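# Fold the napkin diagonally into a flat triangle

## Task

Fold the napkin once along a diagonal so it becomes a flat, low triangle. All three points must be fully spread out, the folded layer must lie flat and extend away from the crease, and the opposite corners must line up to within roughly a thumb's width. The whole napkin must rest on the table without touching any arm base or its mounting parts. The moved corner can be placed or dropped onto its partner. The try fails if the napkin comes loose from a gripper while that gripper is moving sideways fast enough to throw it, even if the other gripper catches it. The fold must hold on its own, not only because the robot is pinning it. At the end, both arms and hands must be raised and touching nothing for the last second before the settled scene is judged. A scene that never settles counts as failed.

## Robot and tools

Robot: two arms, left_arm and right_arm, each with a two-finger parallel gripper. The names are labels only and do not match image sides. Joint ranges in rad, base to gripper: waist -2.618 to 3.054, shoulder 0.000 to 3.142, elbow 0.000 to 3.142, wrist pitch -1.571 to 1.571, wrist yaw -1.571 to 1.571, wrist roll -2.094 to 2.094. An elbow will not fully straighten.

Frames: results report poses in a shared scene frame. The origin sits on the table surface midway between the arms, +z is up, +x points out over the table, and left_arm is on the +y side. Positions are in metres and orientations are quaternions (w,x,y,z). Printed hand positions can be slightly wrong, more so when the arm is reaching far. Each gripper also has its own axes: the fingers point along its +z, and they open and close along its y. The reported end_effector_position is the point between the finger pads, about 1 cm short of the fingertips.

Row format, shared by execute_actions and move: one flat list of 14 numbers for both arms, each in [-1, 1]. The first seven are for left_arm: dx, dy, dz, rx, ry, rz, opening. The next seven are for right_arm in the same order. Send all 14 even if one arm stays still. dx..rz are offsets in that gripper's own axes, not absolute poses. A value of 1.0 equals 0.6 m for translations or 180 degrees for rotation, and rx, ry, rz form a single rotation vector. The opening is absolute: +1 is fully open (0.094 m) and -1 is closed.

execute_actions(actions): takes a list of actions. Each action is a list of up to 15 rows, and each row runs for one control step of 1/30 s. If an action has fewer than 15 rows, its last row repeats for the remaining steps. Every row in an action is measured from the gripper's measured pose at the start of that action, not from the previous row. For the first action in a call, that start is the last pose a result reported. An empty list just returns the current state and images.

move(target, speed, blocking): target is one 14-number row as above. Its offsets are taken from the pose in the last result that showed one. Each gripper goes in a straight line toward its target and both finish together, taking 0.5 to 10 s. If a move would take longer, it stops after 10 s short of the target. speed is the path's top speed in m/s, from 0.002 to 0.5 (default 0.25), and turning is capped at twice that value in rad/s. Grippers lag, can drift off the line, and can exceed the speed, especially near full reach. Moves do not avoid obstacles or the other arm. Faster moves hit harder, and aiming past a contact point pushes harder. The opening is sent at the start. With blocking=false the call returns after 0.5 s while motion continues. Other rows and moves are then refused until a result shows the move has ended, so call wait or stop first. The extra 'move:' line gives the ending: done, off_target, moving, held or fault. held means a check blocked that arm's last step. If only one arm is named, the other finished normally. limits=paced means the commanded pose was clipped. limits=held means some steps were blocked, and the arm may then surge faster than the set speed. The result also gives each gripper's remaining distance to its target.

wait(seconds): 0 to 10. It lets time run while each arm keeps its last command, and it returns early if a running move ends. stop(): brakes a running move, which needs room, more when fast. Fingers keep moving. zoom_image(camera, region): region is [x0, y0, x1, y1] in pixels from the top-left, at most 504x504. Cameras are cam_head_left, cam_head_right, cam_high, cam_low (504x504) and cam_left_wrist, cam_right_wrist (616x616). finished_scene(scene): pass the current scene number. It is final, and its result reports success and gives the next task.

Controller behaviour: each step, the commanded pose is clamped to within 70 mm and 16 degrees of the measured pose. Damped IK then favours position over orientation. A distant target may need several actions, because after an action the arm only continues to its last clamped pose. Arms tend to settle a centimetre or more low, and zero offsets let them sag further. To keep an arm where it is, send the correcting offset in the first call of a reply, then zeros in later calls, and raise the aim if it still droops. 'Hand target' lines show where each gripper is being driven. 'pose unreachable' means the clearance check altered or blocked that arm's command. Step readings and HELD markers appear only after execute_actions calls. While you think, the robot keeps holding your last command.

Gripping: grip_measured is the measured opening on the command scale. Each gripper's reading may be off by up to about 1 mm. To hold something, command about 0.03 below grip_measured; a smaller margin gives a lighter grip. Thin cloth gets less grip force, so pinch firmly. Never let the napkin slip free while a gripper is moving sideways quickly. Lower the corner gently or release it just above its target.

Safety: keep the arms from colliding or pressing on each other. Avoid slams, drops and hard pushes into the table. Motor heat builds while an arm holds a load. A MOTOR HOT warning appears from 75 °C, the arm is halted for 10 s at 90 °C, and at 100 °C it goes limp and falls. These appear as OVER-TEMPERATURE FAULT lines. Finish with both grippers lifted clear of the napkin and table before calling finished_scene.

Each tool is called in YAML: its name, and indented under it one key for each argument.

## Session

execute_actions:
  actions: []

Scene clock: 0.00 s.
left_arm: end_effector_position=(+0.3507, +0.0908, +0.1414) grip_measured=-0.985 end_effector_quat_wxyz=(+0.295, +0.307, +0.898, -0.110) | right_arm: end_effector_position=(+0.3560, -0.2456, +0.4034) grip_measured=+1.000 end_effector_quat_wxyz=(+0.701, -0.042, +0.710, +0.049)
Joint positions: left_arm=[-0.51   1.692  1.292 -0.533  0.061  0.054  0.001] | right_arm=[-0.011  1.053  1.046 -0.004  0.001  0.011  0.094]
Joint velocities: left_arm=[-0.007 -0.022 -0.012 -0.007 -0.037 -0.051  0.   ] | right_arm=[-0.002 -0.002 -0.007  0.051 -0.051  0.007  0.   ]
Motor temperatures (°C, as the motors report them): left_arm=[29 29 27 26 27 29] | right_arm=[27 26 29 27 28 25]
Hand target (left_arm): +0.350, +0.091, +0.143; +0.294, +0.307, +0.898, -0.110
Hand target (right_arm): +0.354, -0.246, +0.404; +0.700, -0.042, +0.711, +0.049

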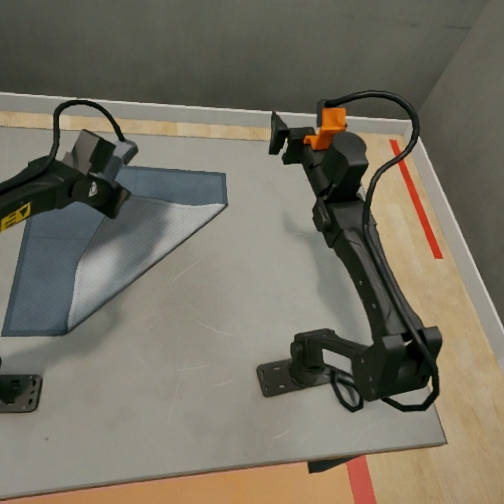

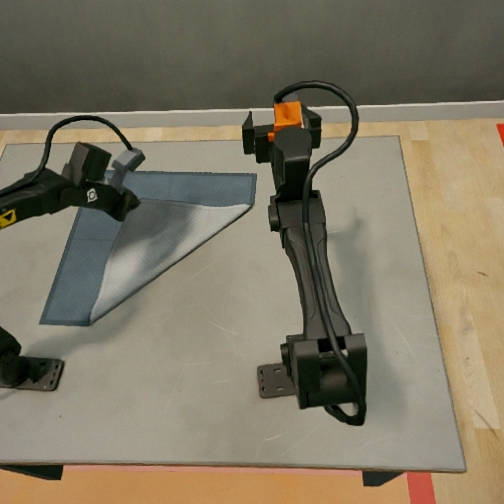

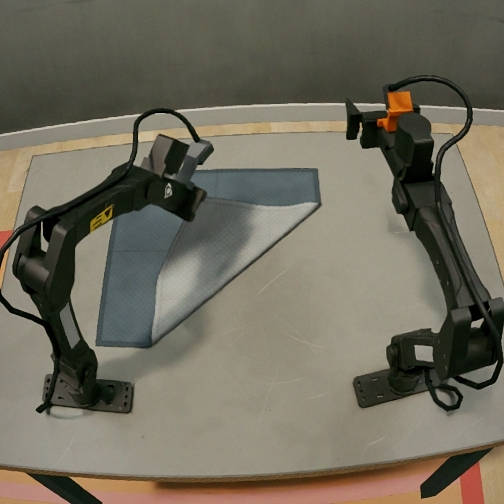

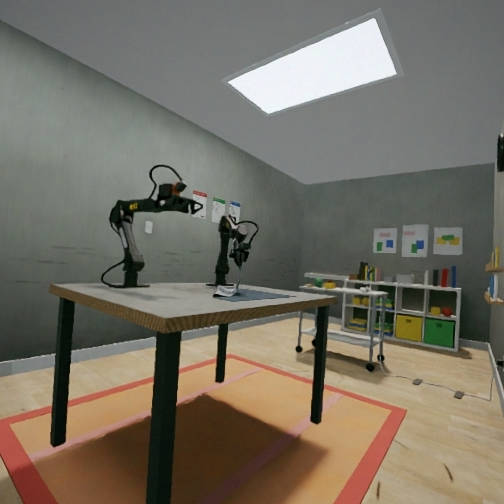

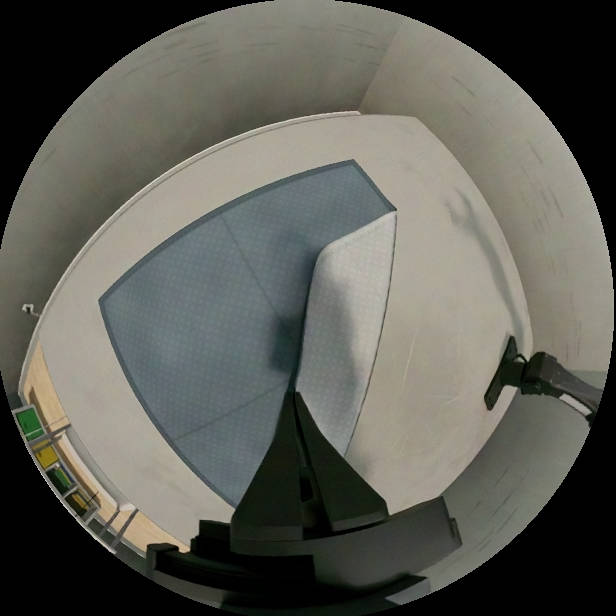

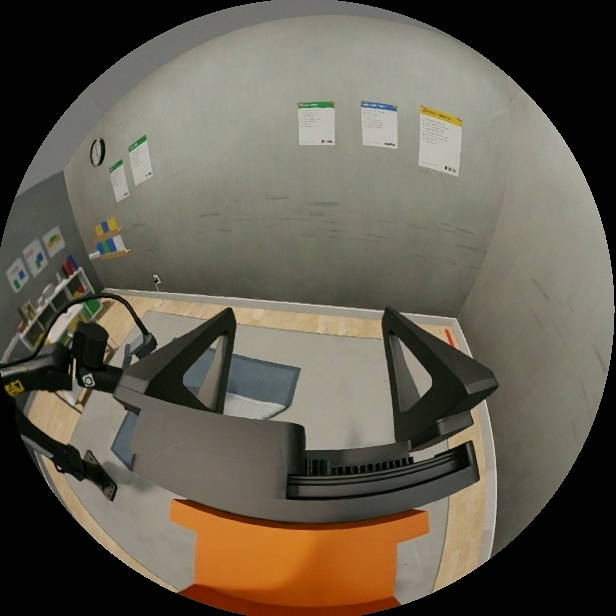

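move:
  target: [0.043,0.249,0.0875,0,0,0,-1,0,0,0,0,0,0,1]
  speed: 0.12

Scene clock: 15.10 s.
left_arm: end_effector_position=(+0.4432, +0.2056, +0.0762) grip_measured=-0.985 end_effector_quat_wxyz=(+0.282, +0.300, +0.905, -0.105) | right_arm: end_effector_position=(+0.3560, -0.2456, +0.4039) grip_measured=+1.000 end_effector_quat_wxyz=(+0.702, -0.041, +0.709, +0.049)
Joint positions: left_arm=[-0.127  1.935  1.357 -0.435  0.266  0.363  0.001] | right_arm=[-0.011  1.053  1.046 -0.002  0.001  0.011  0.094]
Joint velocities: left_arm=[ 0.012 -0.017  0.007  0.022  0.007  0.007 -0.001] | right_arm=[ 0.012 -0.007  0.002 -0.051  0.022 -0.066  0.   ]
Motor temperatures (°C, as the motors report them): left_arm=[29 30 28 28 27 29] | right_arm=[27 26 30 30 28 25]
Hand target (left_arm): +0.453, +0.201, +0.084; +0.297, +0.306, +0.898, -0.111
Hand target (right_arm): +0.356, -0.246, +0.403; +0.701, -0.042, +0.710, +0.049
Off the commanded pose (left_arm): 0.010 m, 2 deg.
Off the commanded pose (right_arm): 0.000 m, 0 deg.
move: done

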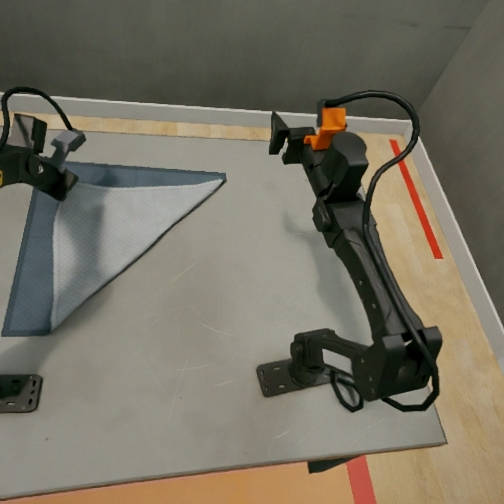

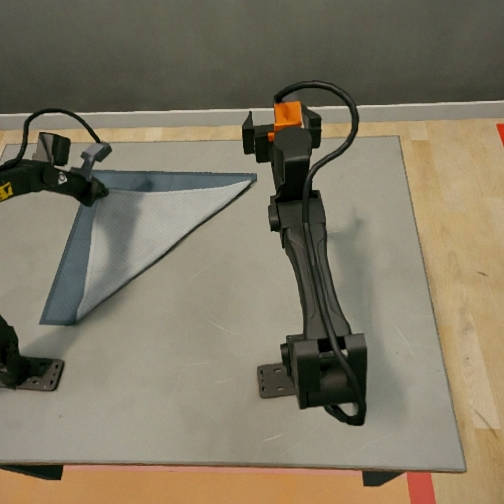

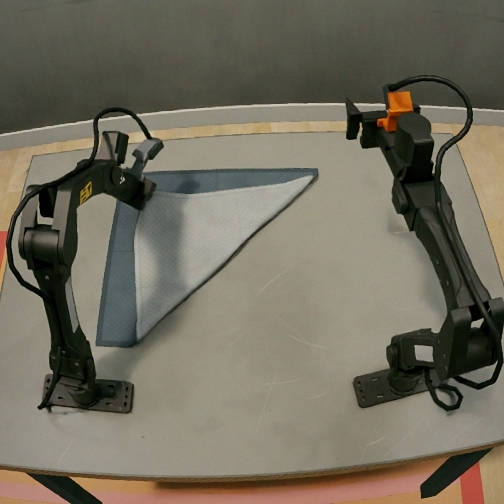

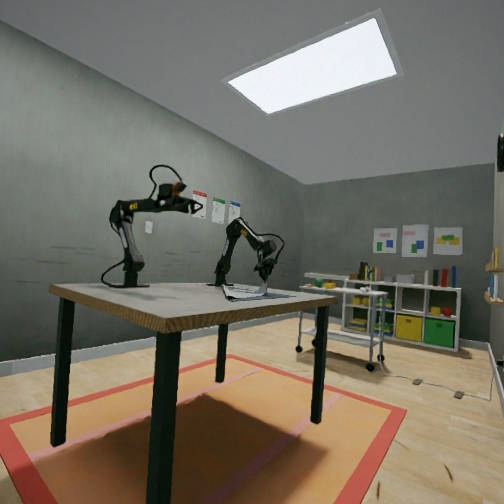

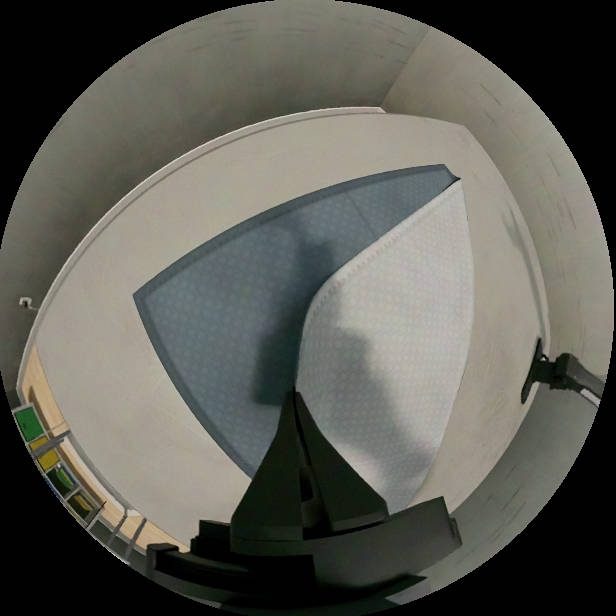

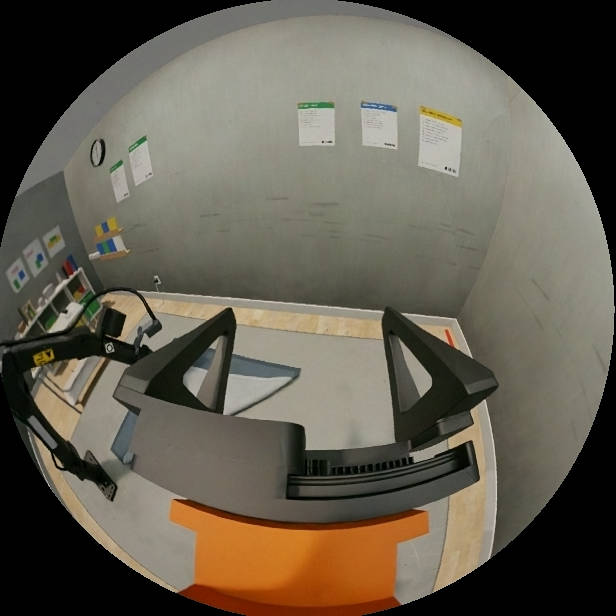

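move:
  target: [0.009,0.115,0.074,0,0,0,-1,0,0,0,0,0,0,1]
  speed: 0.1

Scene clock: 21.70 s.
left_arm: end_effector_position=(+0.4938, +0.2498, +0.0305) grip_measured=-0.985 end_effector_quat_wxyz=(+0.272, +0.295, +0.911, -0.099) | right_arm: end_effector_position=(+0.3560, -0.2456, +0.4045) grip_measured=+1.000 end_effector_quat_wxyz=(+0.703, -0.041, +0.708, +0.049)
Joint positions: left_arm=[-0.01   2.168  1.534 -0.428  0.307  0.461  0.001] | right_arm=[-0.011  1.053  1.046  0.001  0.001  0.011  0.094]
Joint velocities: left_arm=[-0.002 -0.012  0.027 -0.051 -0.007 -0.007 -0.001] | right_arm=[-0.017 -0.012 -0.002 -0.022 -0.037 -0.007  0.   ]
Motor temperatures (°C, as the motors report them): left_arm=[29 30 29 28 27 29] | right_arm=[27 26 30 31 28 25]
Hand target (left_arm): +0.502, +0.247, +0.036; +0.283, +0.300, +0.905, -0.105
Hand target (right_arm): +0.356, -0.246, +0.404; +0.702, -0.041, +0.709, +0.049
Off the commanded pose (left_arm): 0.009 m, 2 deg.
Off the commanded pose (right_arm): 0.001 m, 0 deg.
move: done

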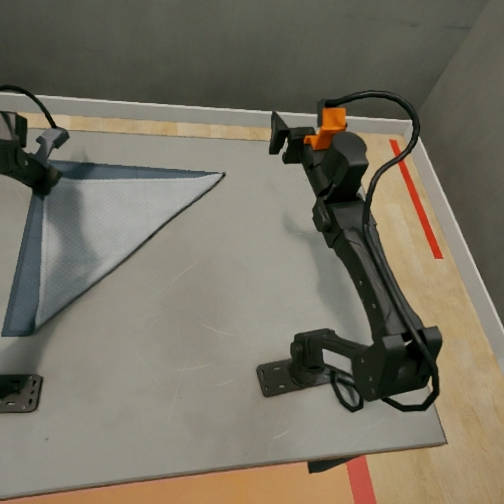

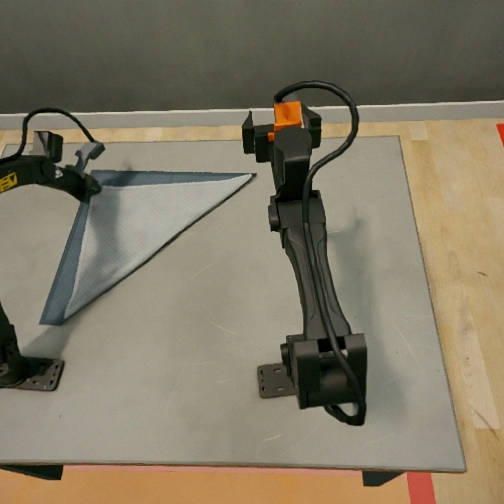

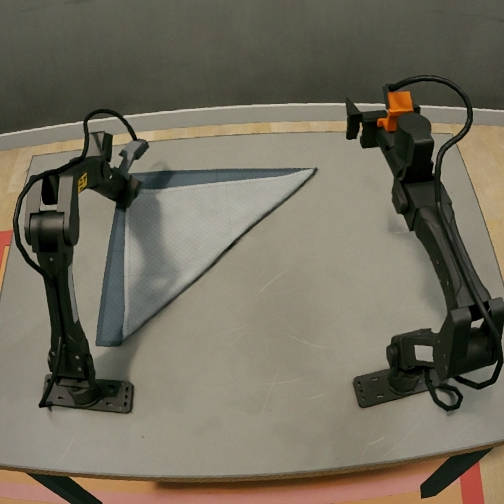

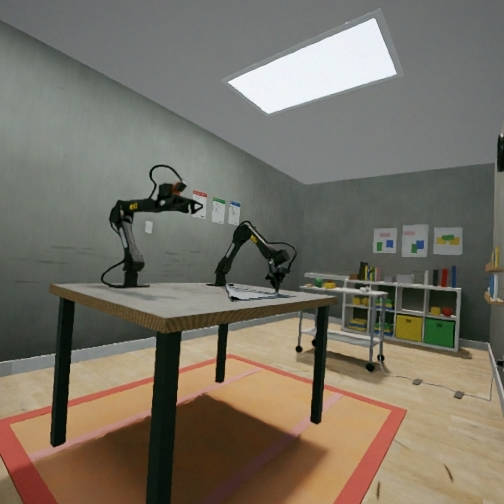

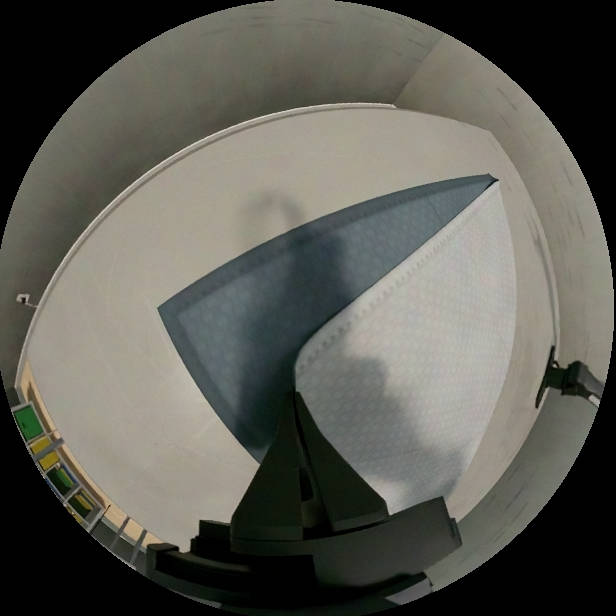

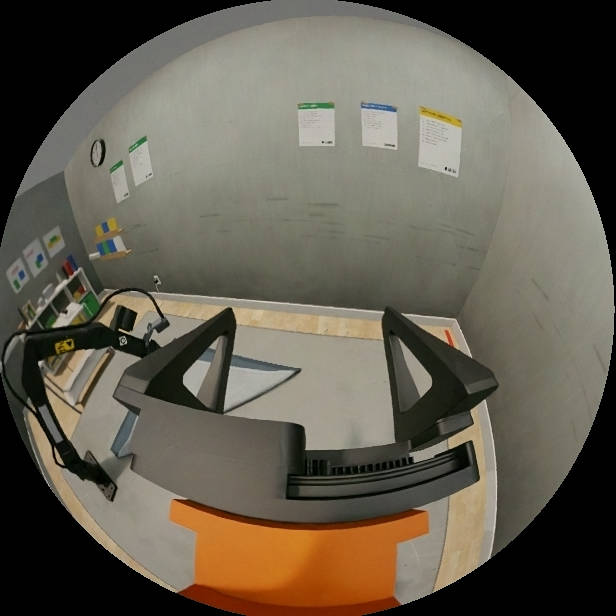

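move:
  target: [-0.055,0.07,0.029,0,0,0,-1,0,0,0,0,0,0,1]
  speed: 0.1

Scene clock: 27.00 s.
left_arm: end_effector_position=(+0.5485, +0.2605, +0.0363) grip_measured=-0.985 end_effector_quat_wxyz=(+0.281, +0.294, +0.909, -0.092) | right_arm: end_effector_position=(+0.3560, -0.2456, +0.4049) grip_measured=+1.000 end_effector_quat_wxyz=(+0.704, -0.041, +0.708, +0.049)
Joint positions: left_arm=[ 0.017  2.355  1.869 -0.563  0.309  0.484  0.001] | right_arm=[-0.011  1.053  1.046  0.002  0.001  0.011  0.094]
Joint velocities: left_arm=[-0.002  0.002 -0.017 -0.007  0.022 -0.051 -0.002] | right_arm=[ 0.007 -0.002 -0.007 -0.037  0.022 -0.066  0.   ]
Motor temperatures (°C, as the motors report them): left_arm=[29 31 29 28 27 29] | right_arm=[27 26 31 32 28 25]
Hand target (left_arm): +0.548, +0.261, +0.034; +0.273, +0.295, +0.910, -0.099
Hand target (right_arm): +0.356, -0.246, +0.404; +0.703, -0.041, +0.708, +0.049
Off the commanded pose (left_arm): 0.003 m, 1 deg.
Off the commanded pose (right_arm): 0.000 m, 0 deg.
move: done

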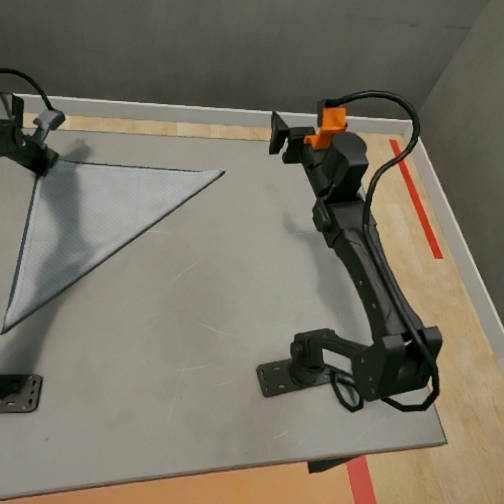

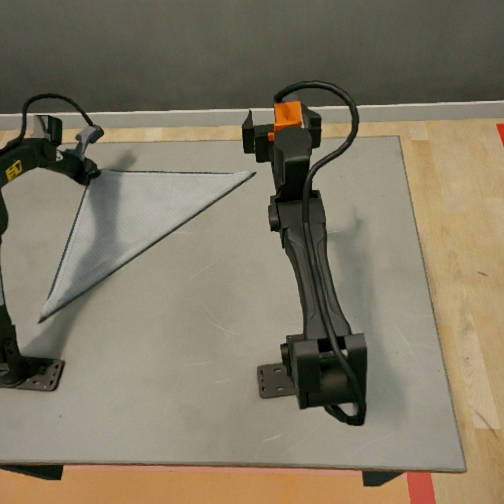

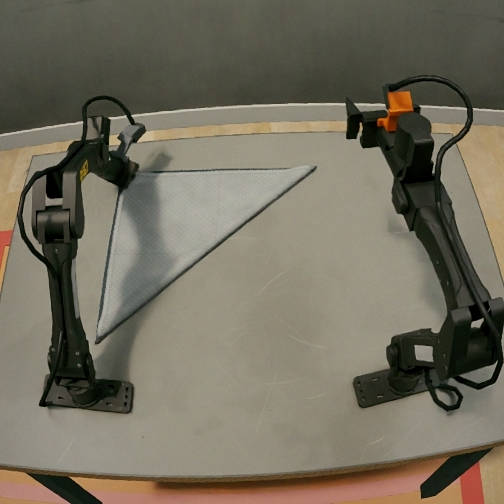

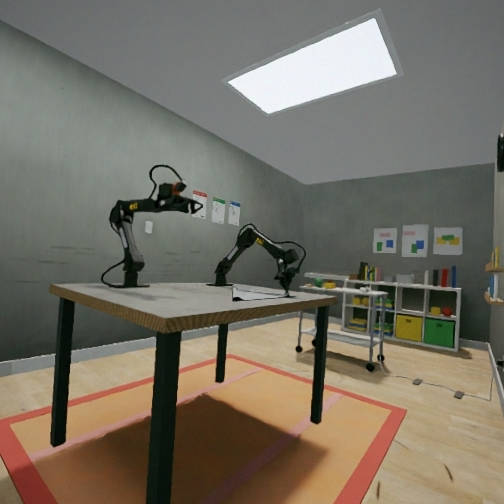

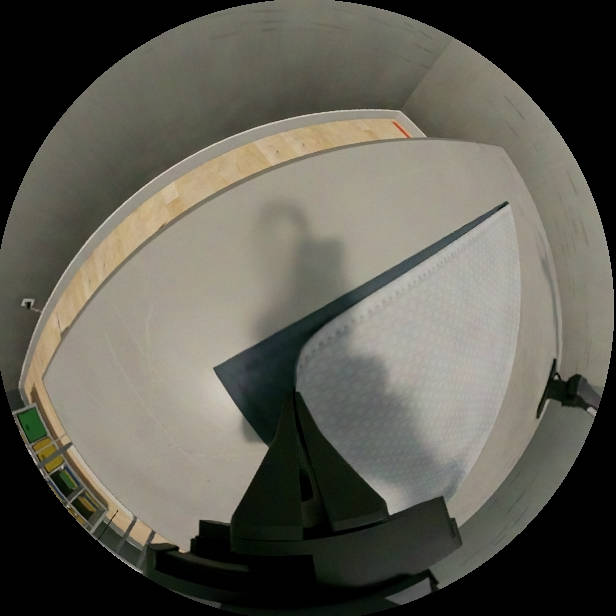

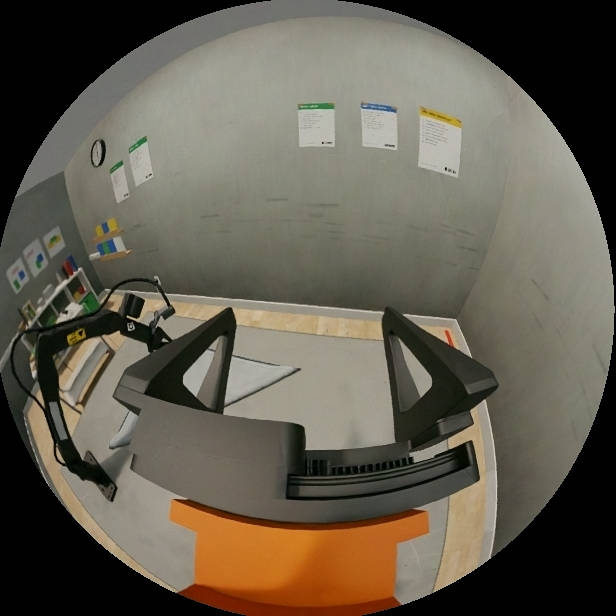

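move:
  target: [0.012,0.02,0.016,0,0,0,-1,0,0,0,0,0,0,1]
  speed: 0.05

move:
  target: [0,0,0,0,0,0,0.2,0,0,0,0,0,0,1]
  speed: 0.05

move:
  target: [-0.1,0,-0.2,0,0,0,0.2,0,0,0,0,0,0,1]
  speed: 0.12

Scene clock: 38.90 s.
left_arm: end_effector_position=(+0.5484, +0.2701, +0.0216) grip_measured=-0.985 end_effector_quat_wxyz=(+0.271, +0.291, +0.913, -0.090) | right_arm: end_effector_position=(+0.3560, -0.2456, +0.4054) grip_measured=+1.000 end_effector_quat_wxyz=(+0.704, -0.041, +0.707, +0.049)
Joint positions: left_arm=[ 0.034  2.383  1.87  -0.559  0.309  0.497  0.001] | right_arm=[-0.011  1.053  1.046  0.004  0.001  0.011  0.094]
Joint velocities: left_arm=[ 0.007 -0.022 -0.007 -0.022 -0.037  0.007 -0.   ] | right_arm=[-0.007  0.002  0.002 -0.022  0.037 -0.051  0.   ]
Motor temperatures (°C, as the motors report them): left_arm=[29 32 29 28 27 29] | right_arm=[27 26 31 33 28 25]
Hand target (left_arm): +0.555, +0.271, +0.025; +0.281, +0.293, +0.909, -0.091
Hand target (right_arm): +0.356, -0.246, +0.405; +0.704, -0.041, +0.708, +0.049
Off the commanded pose (left_arm): 0.007 m, 1 deg.
Off the commanded pose (right_arm): 0.000 m, 0 deg.
move: done

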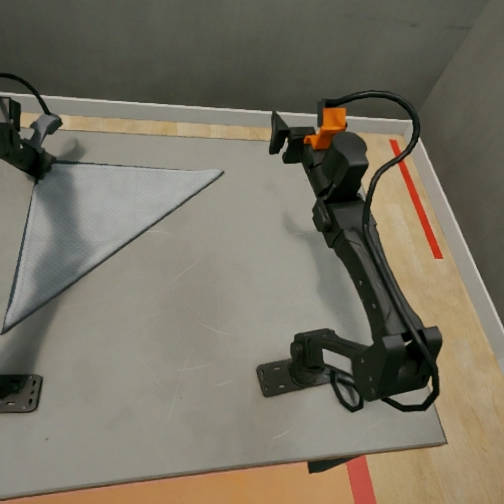

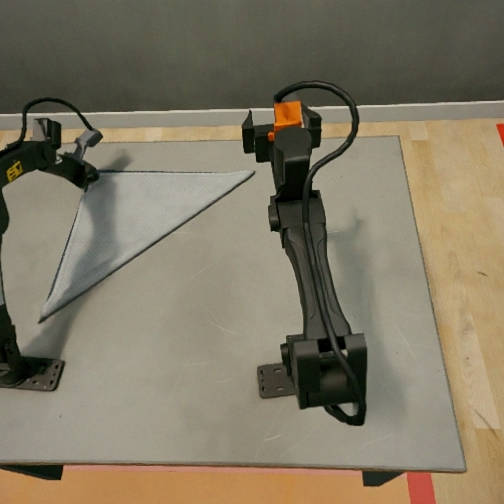

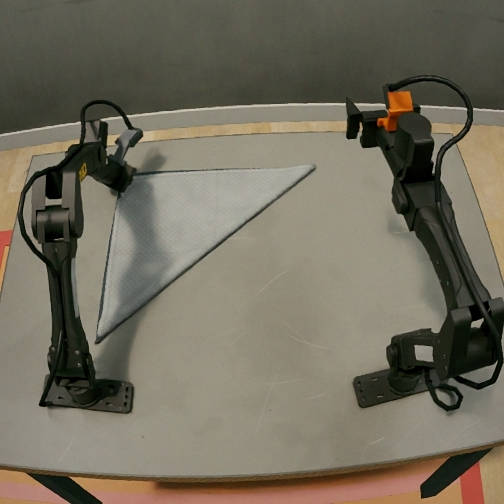

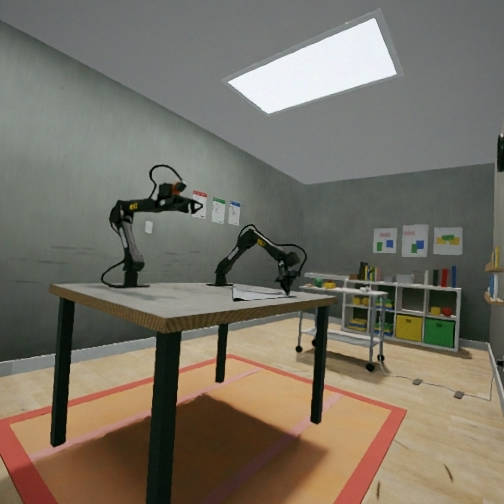

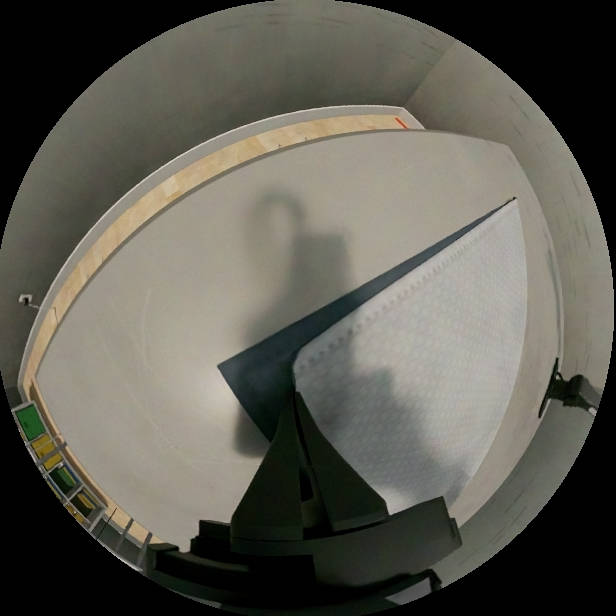

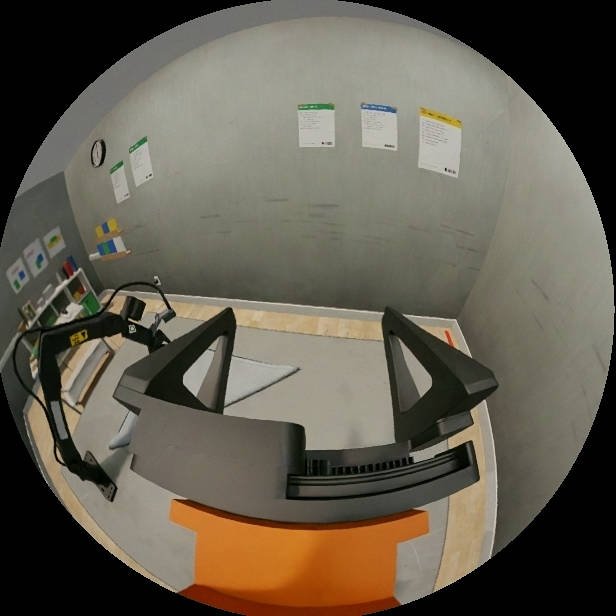

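Scene clock: 39.40 s.
left_arm: end_effector_position=(+0.5484, +0.2701, +0.0216) grip_measured=+0.199 end_effector_quat_wxyz=(+0.271, +0.291, +0.913, -0.090) | right_arm: end_effector_position=(+0.3560, -0.2456, +0.4060) grip_measured=+1.000 end_effector_quat_wxyz=(+0.705, -0.041, +0.706, +0.049)
Joint positions: left_arm=[ 0.034  2.383  1.87  -0.559  0.309  0.497  0.056] | right_arm=[-0.011  1.053  1.046  0.007  0.001  0.011  0.094]
Joint velocities: left_arm=[ 0.002  0.012  0.012  0.022  0.051 -0.037  0.   ] | right_arm=[ 0.007 -0.017  0.012 -0.037 -0.007  0.007  0.   ]
Motor temperatures (°C, as the motors report them): left_arm=[29 32 29 28 27 29] | right_arm=[27 26 31 33 28 25]
Hand target (left_arm): +0.548, +0.270, +0.022; +0.271, +0.291, +0.913, -0.090
Hand target (right_arm): +0.356, -0.246, +0.405; +0.704, -0.041, +0.707, +0.049
Off the commanded pose (left_arm): 0.000 m, 0 deg.
Off the commanded pose (right_arm): 0.001 m, 0 deg.
move: done

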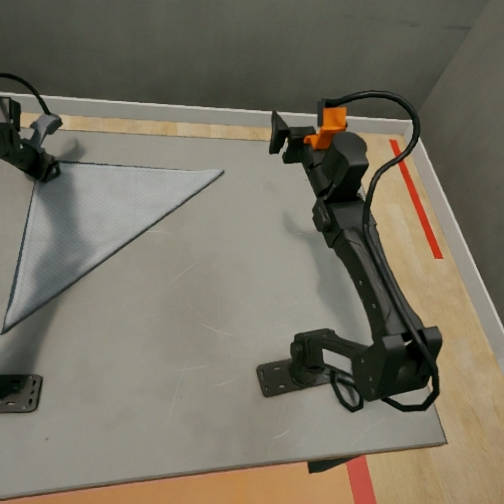

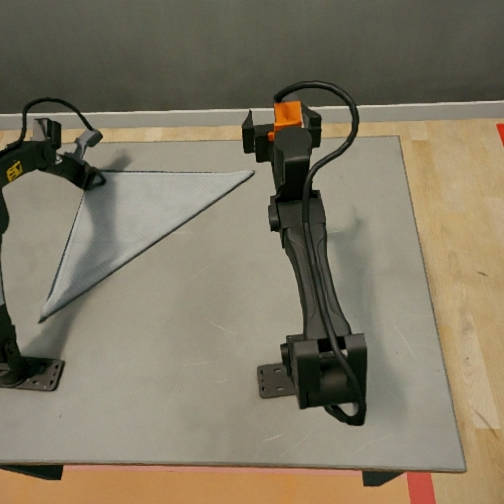

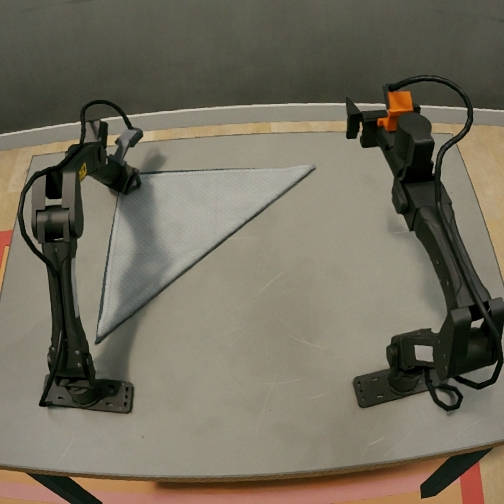

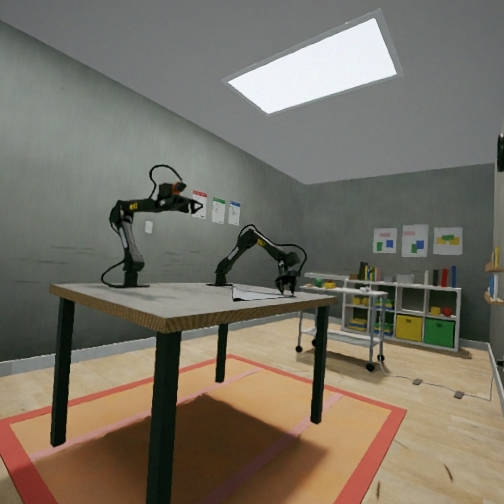

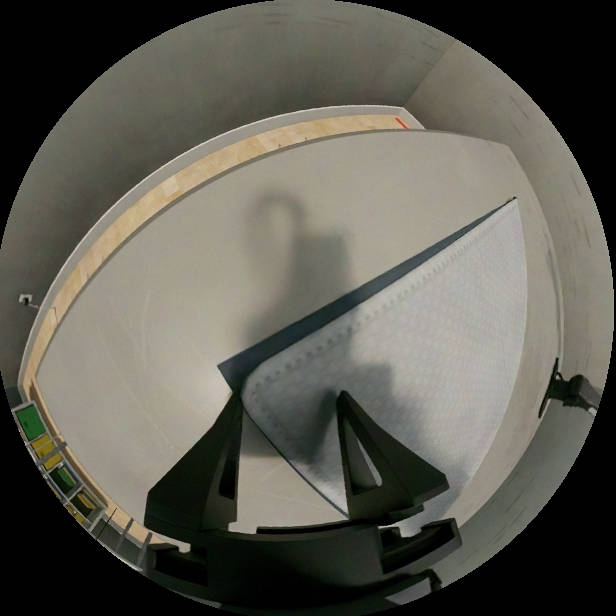

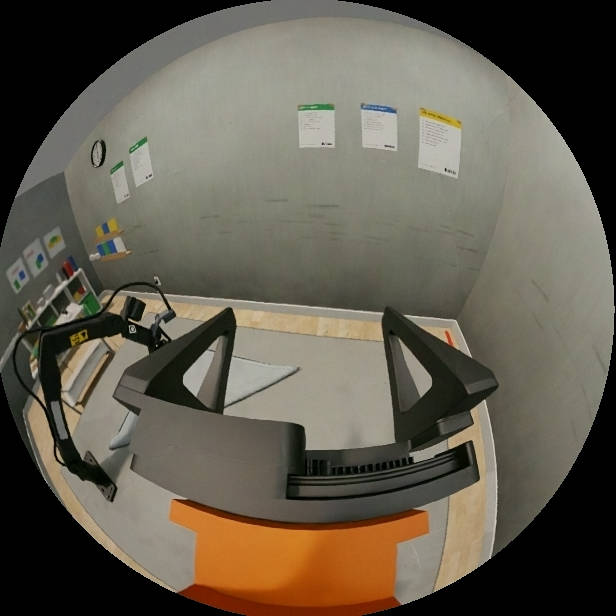

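Scene clock: 41.17 s.
left_arm: end_effector_position=(+0.5352, +0.2755, +0.1434) grip_measured=+0.199 end_effector_quat_wxyz=(+0.267, +0.290, +0.915, -0.090) | right_arm: end_effector_position=(+0.3560, -0.2456, +0.4065) grip_measured=+1.000 end_effector_quat_wxyz=(+0.706, -0.041, +0.706, +0.049)
Joint positions: left_arm=[ 0.043  2.289  2.2   -0.995  0.309  0.505  0.056] | right_arm=[-0.011  1.053  1.046  0.009  0.001  0.011  0.094]
Joint velocities: left_arm=[-0.012  0.007 -0.002 -0.022  0.037  0.007  0.   ] | right_arm=[-0.012  0.002 -0.002 -0.007 -0.022  0.022  0.   ]
Motor temperatures (°C, as the motors report them): left_arm=[29 32 29 28 27 29] | right_arm=[27 26 31 33 28 25]
Hand target (left_arm): +0.534, +0.278, +0.155; +0.272, +0.291, +0.913, -0.090
Hand target (right_arm): +0.356, -0.246, +0.406; +0.705, -0.041, +0.706, +0.049
Off the commanded pose (left_arm): 0.012 m, 1 deg.
Off the commanded pose (right_arm): 0.000 m, 0 deg.
move: off_target (left_arm)

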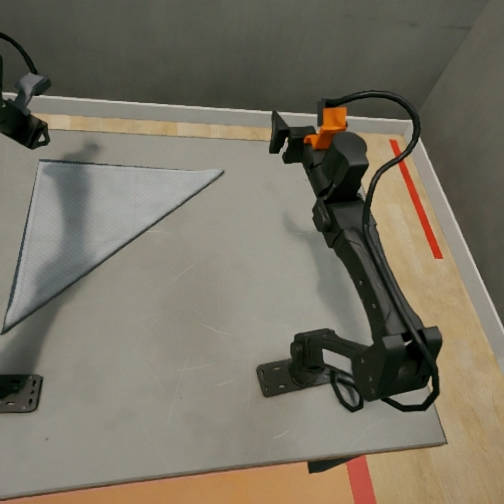

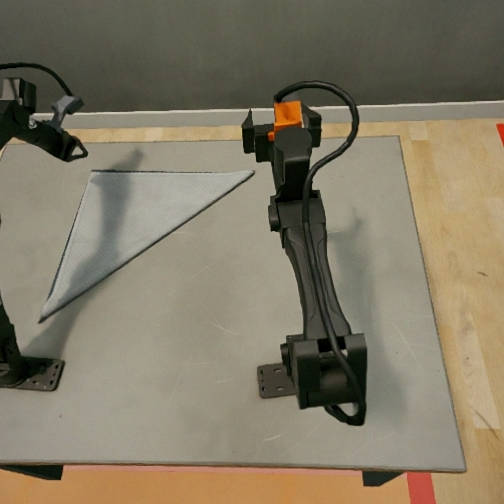

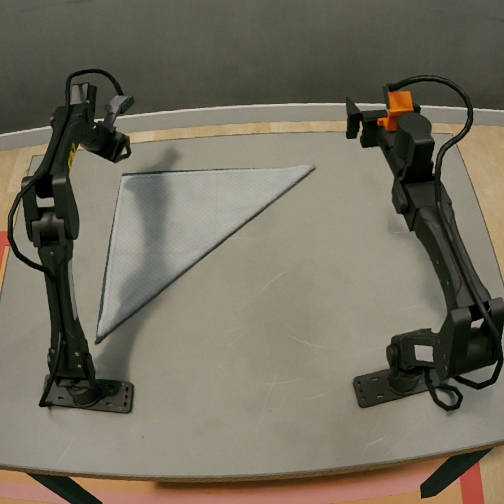

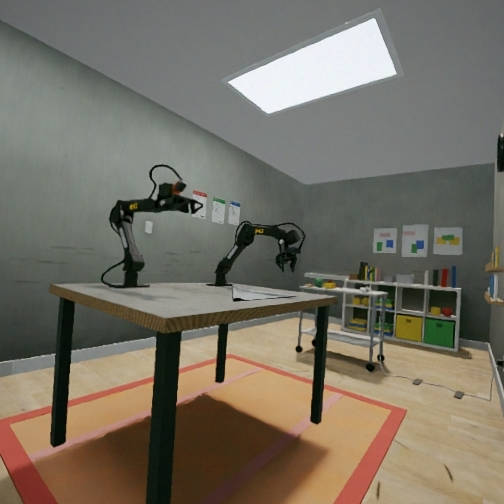

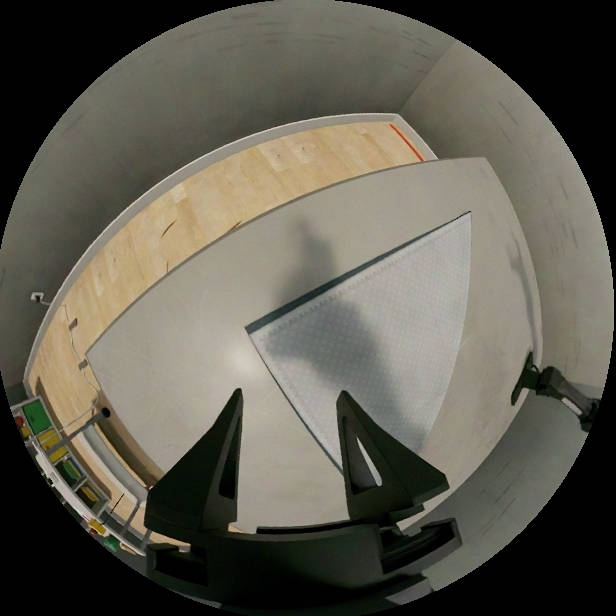

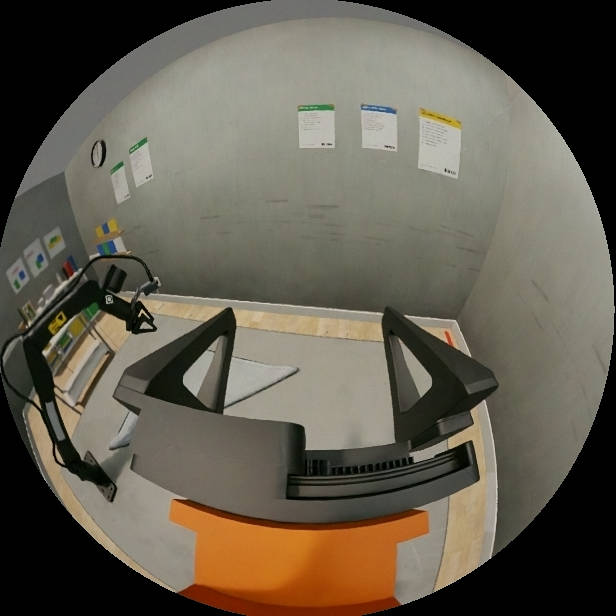

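finished_scene:
  scene: 1

The scene is finished: the task was done.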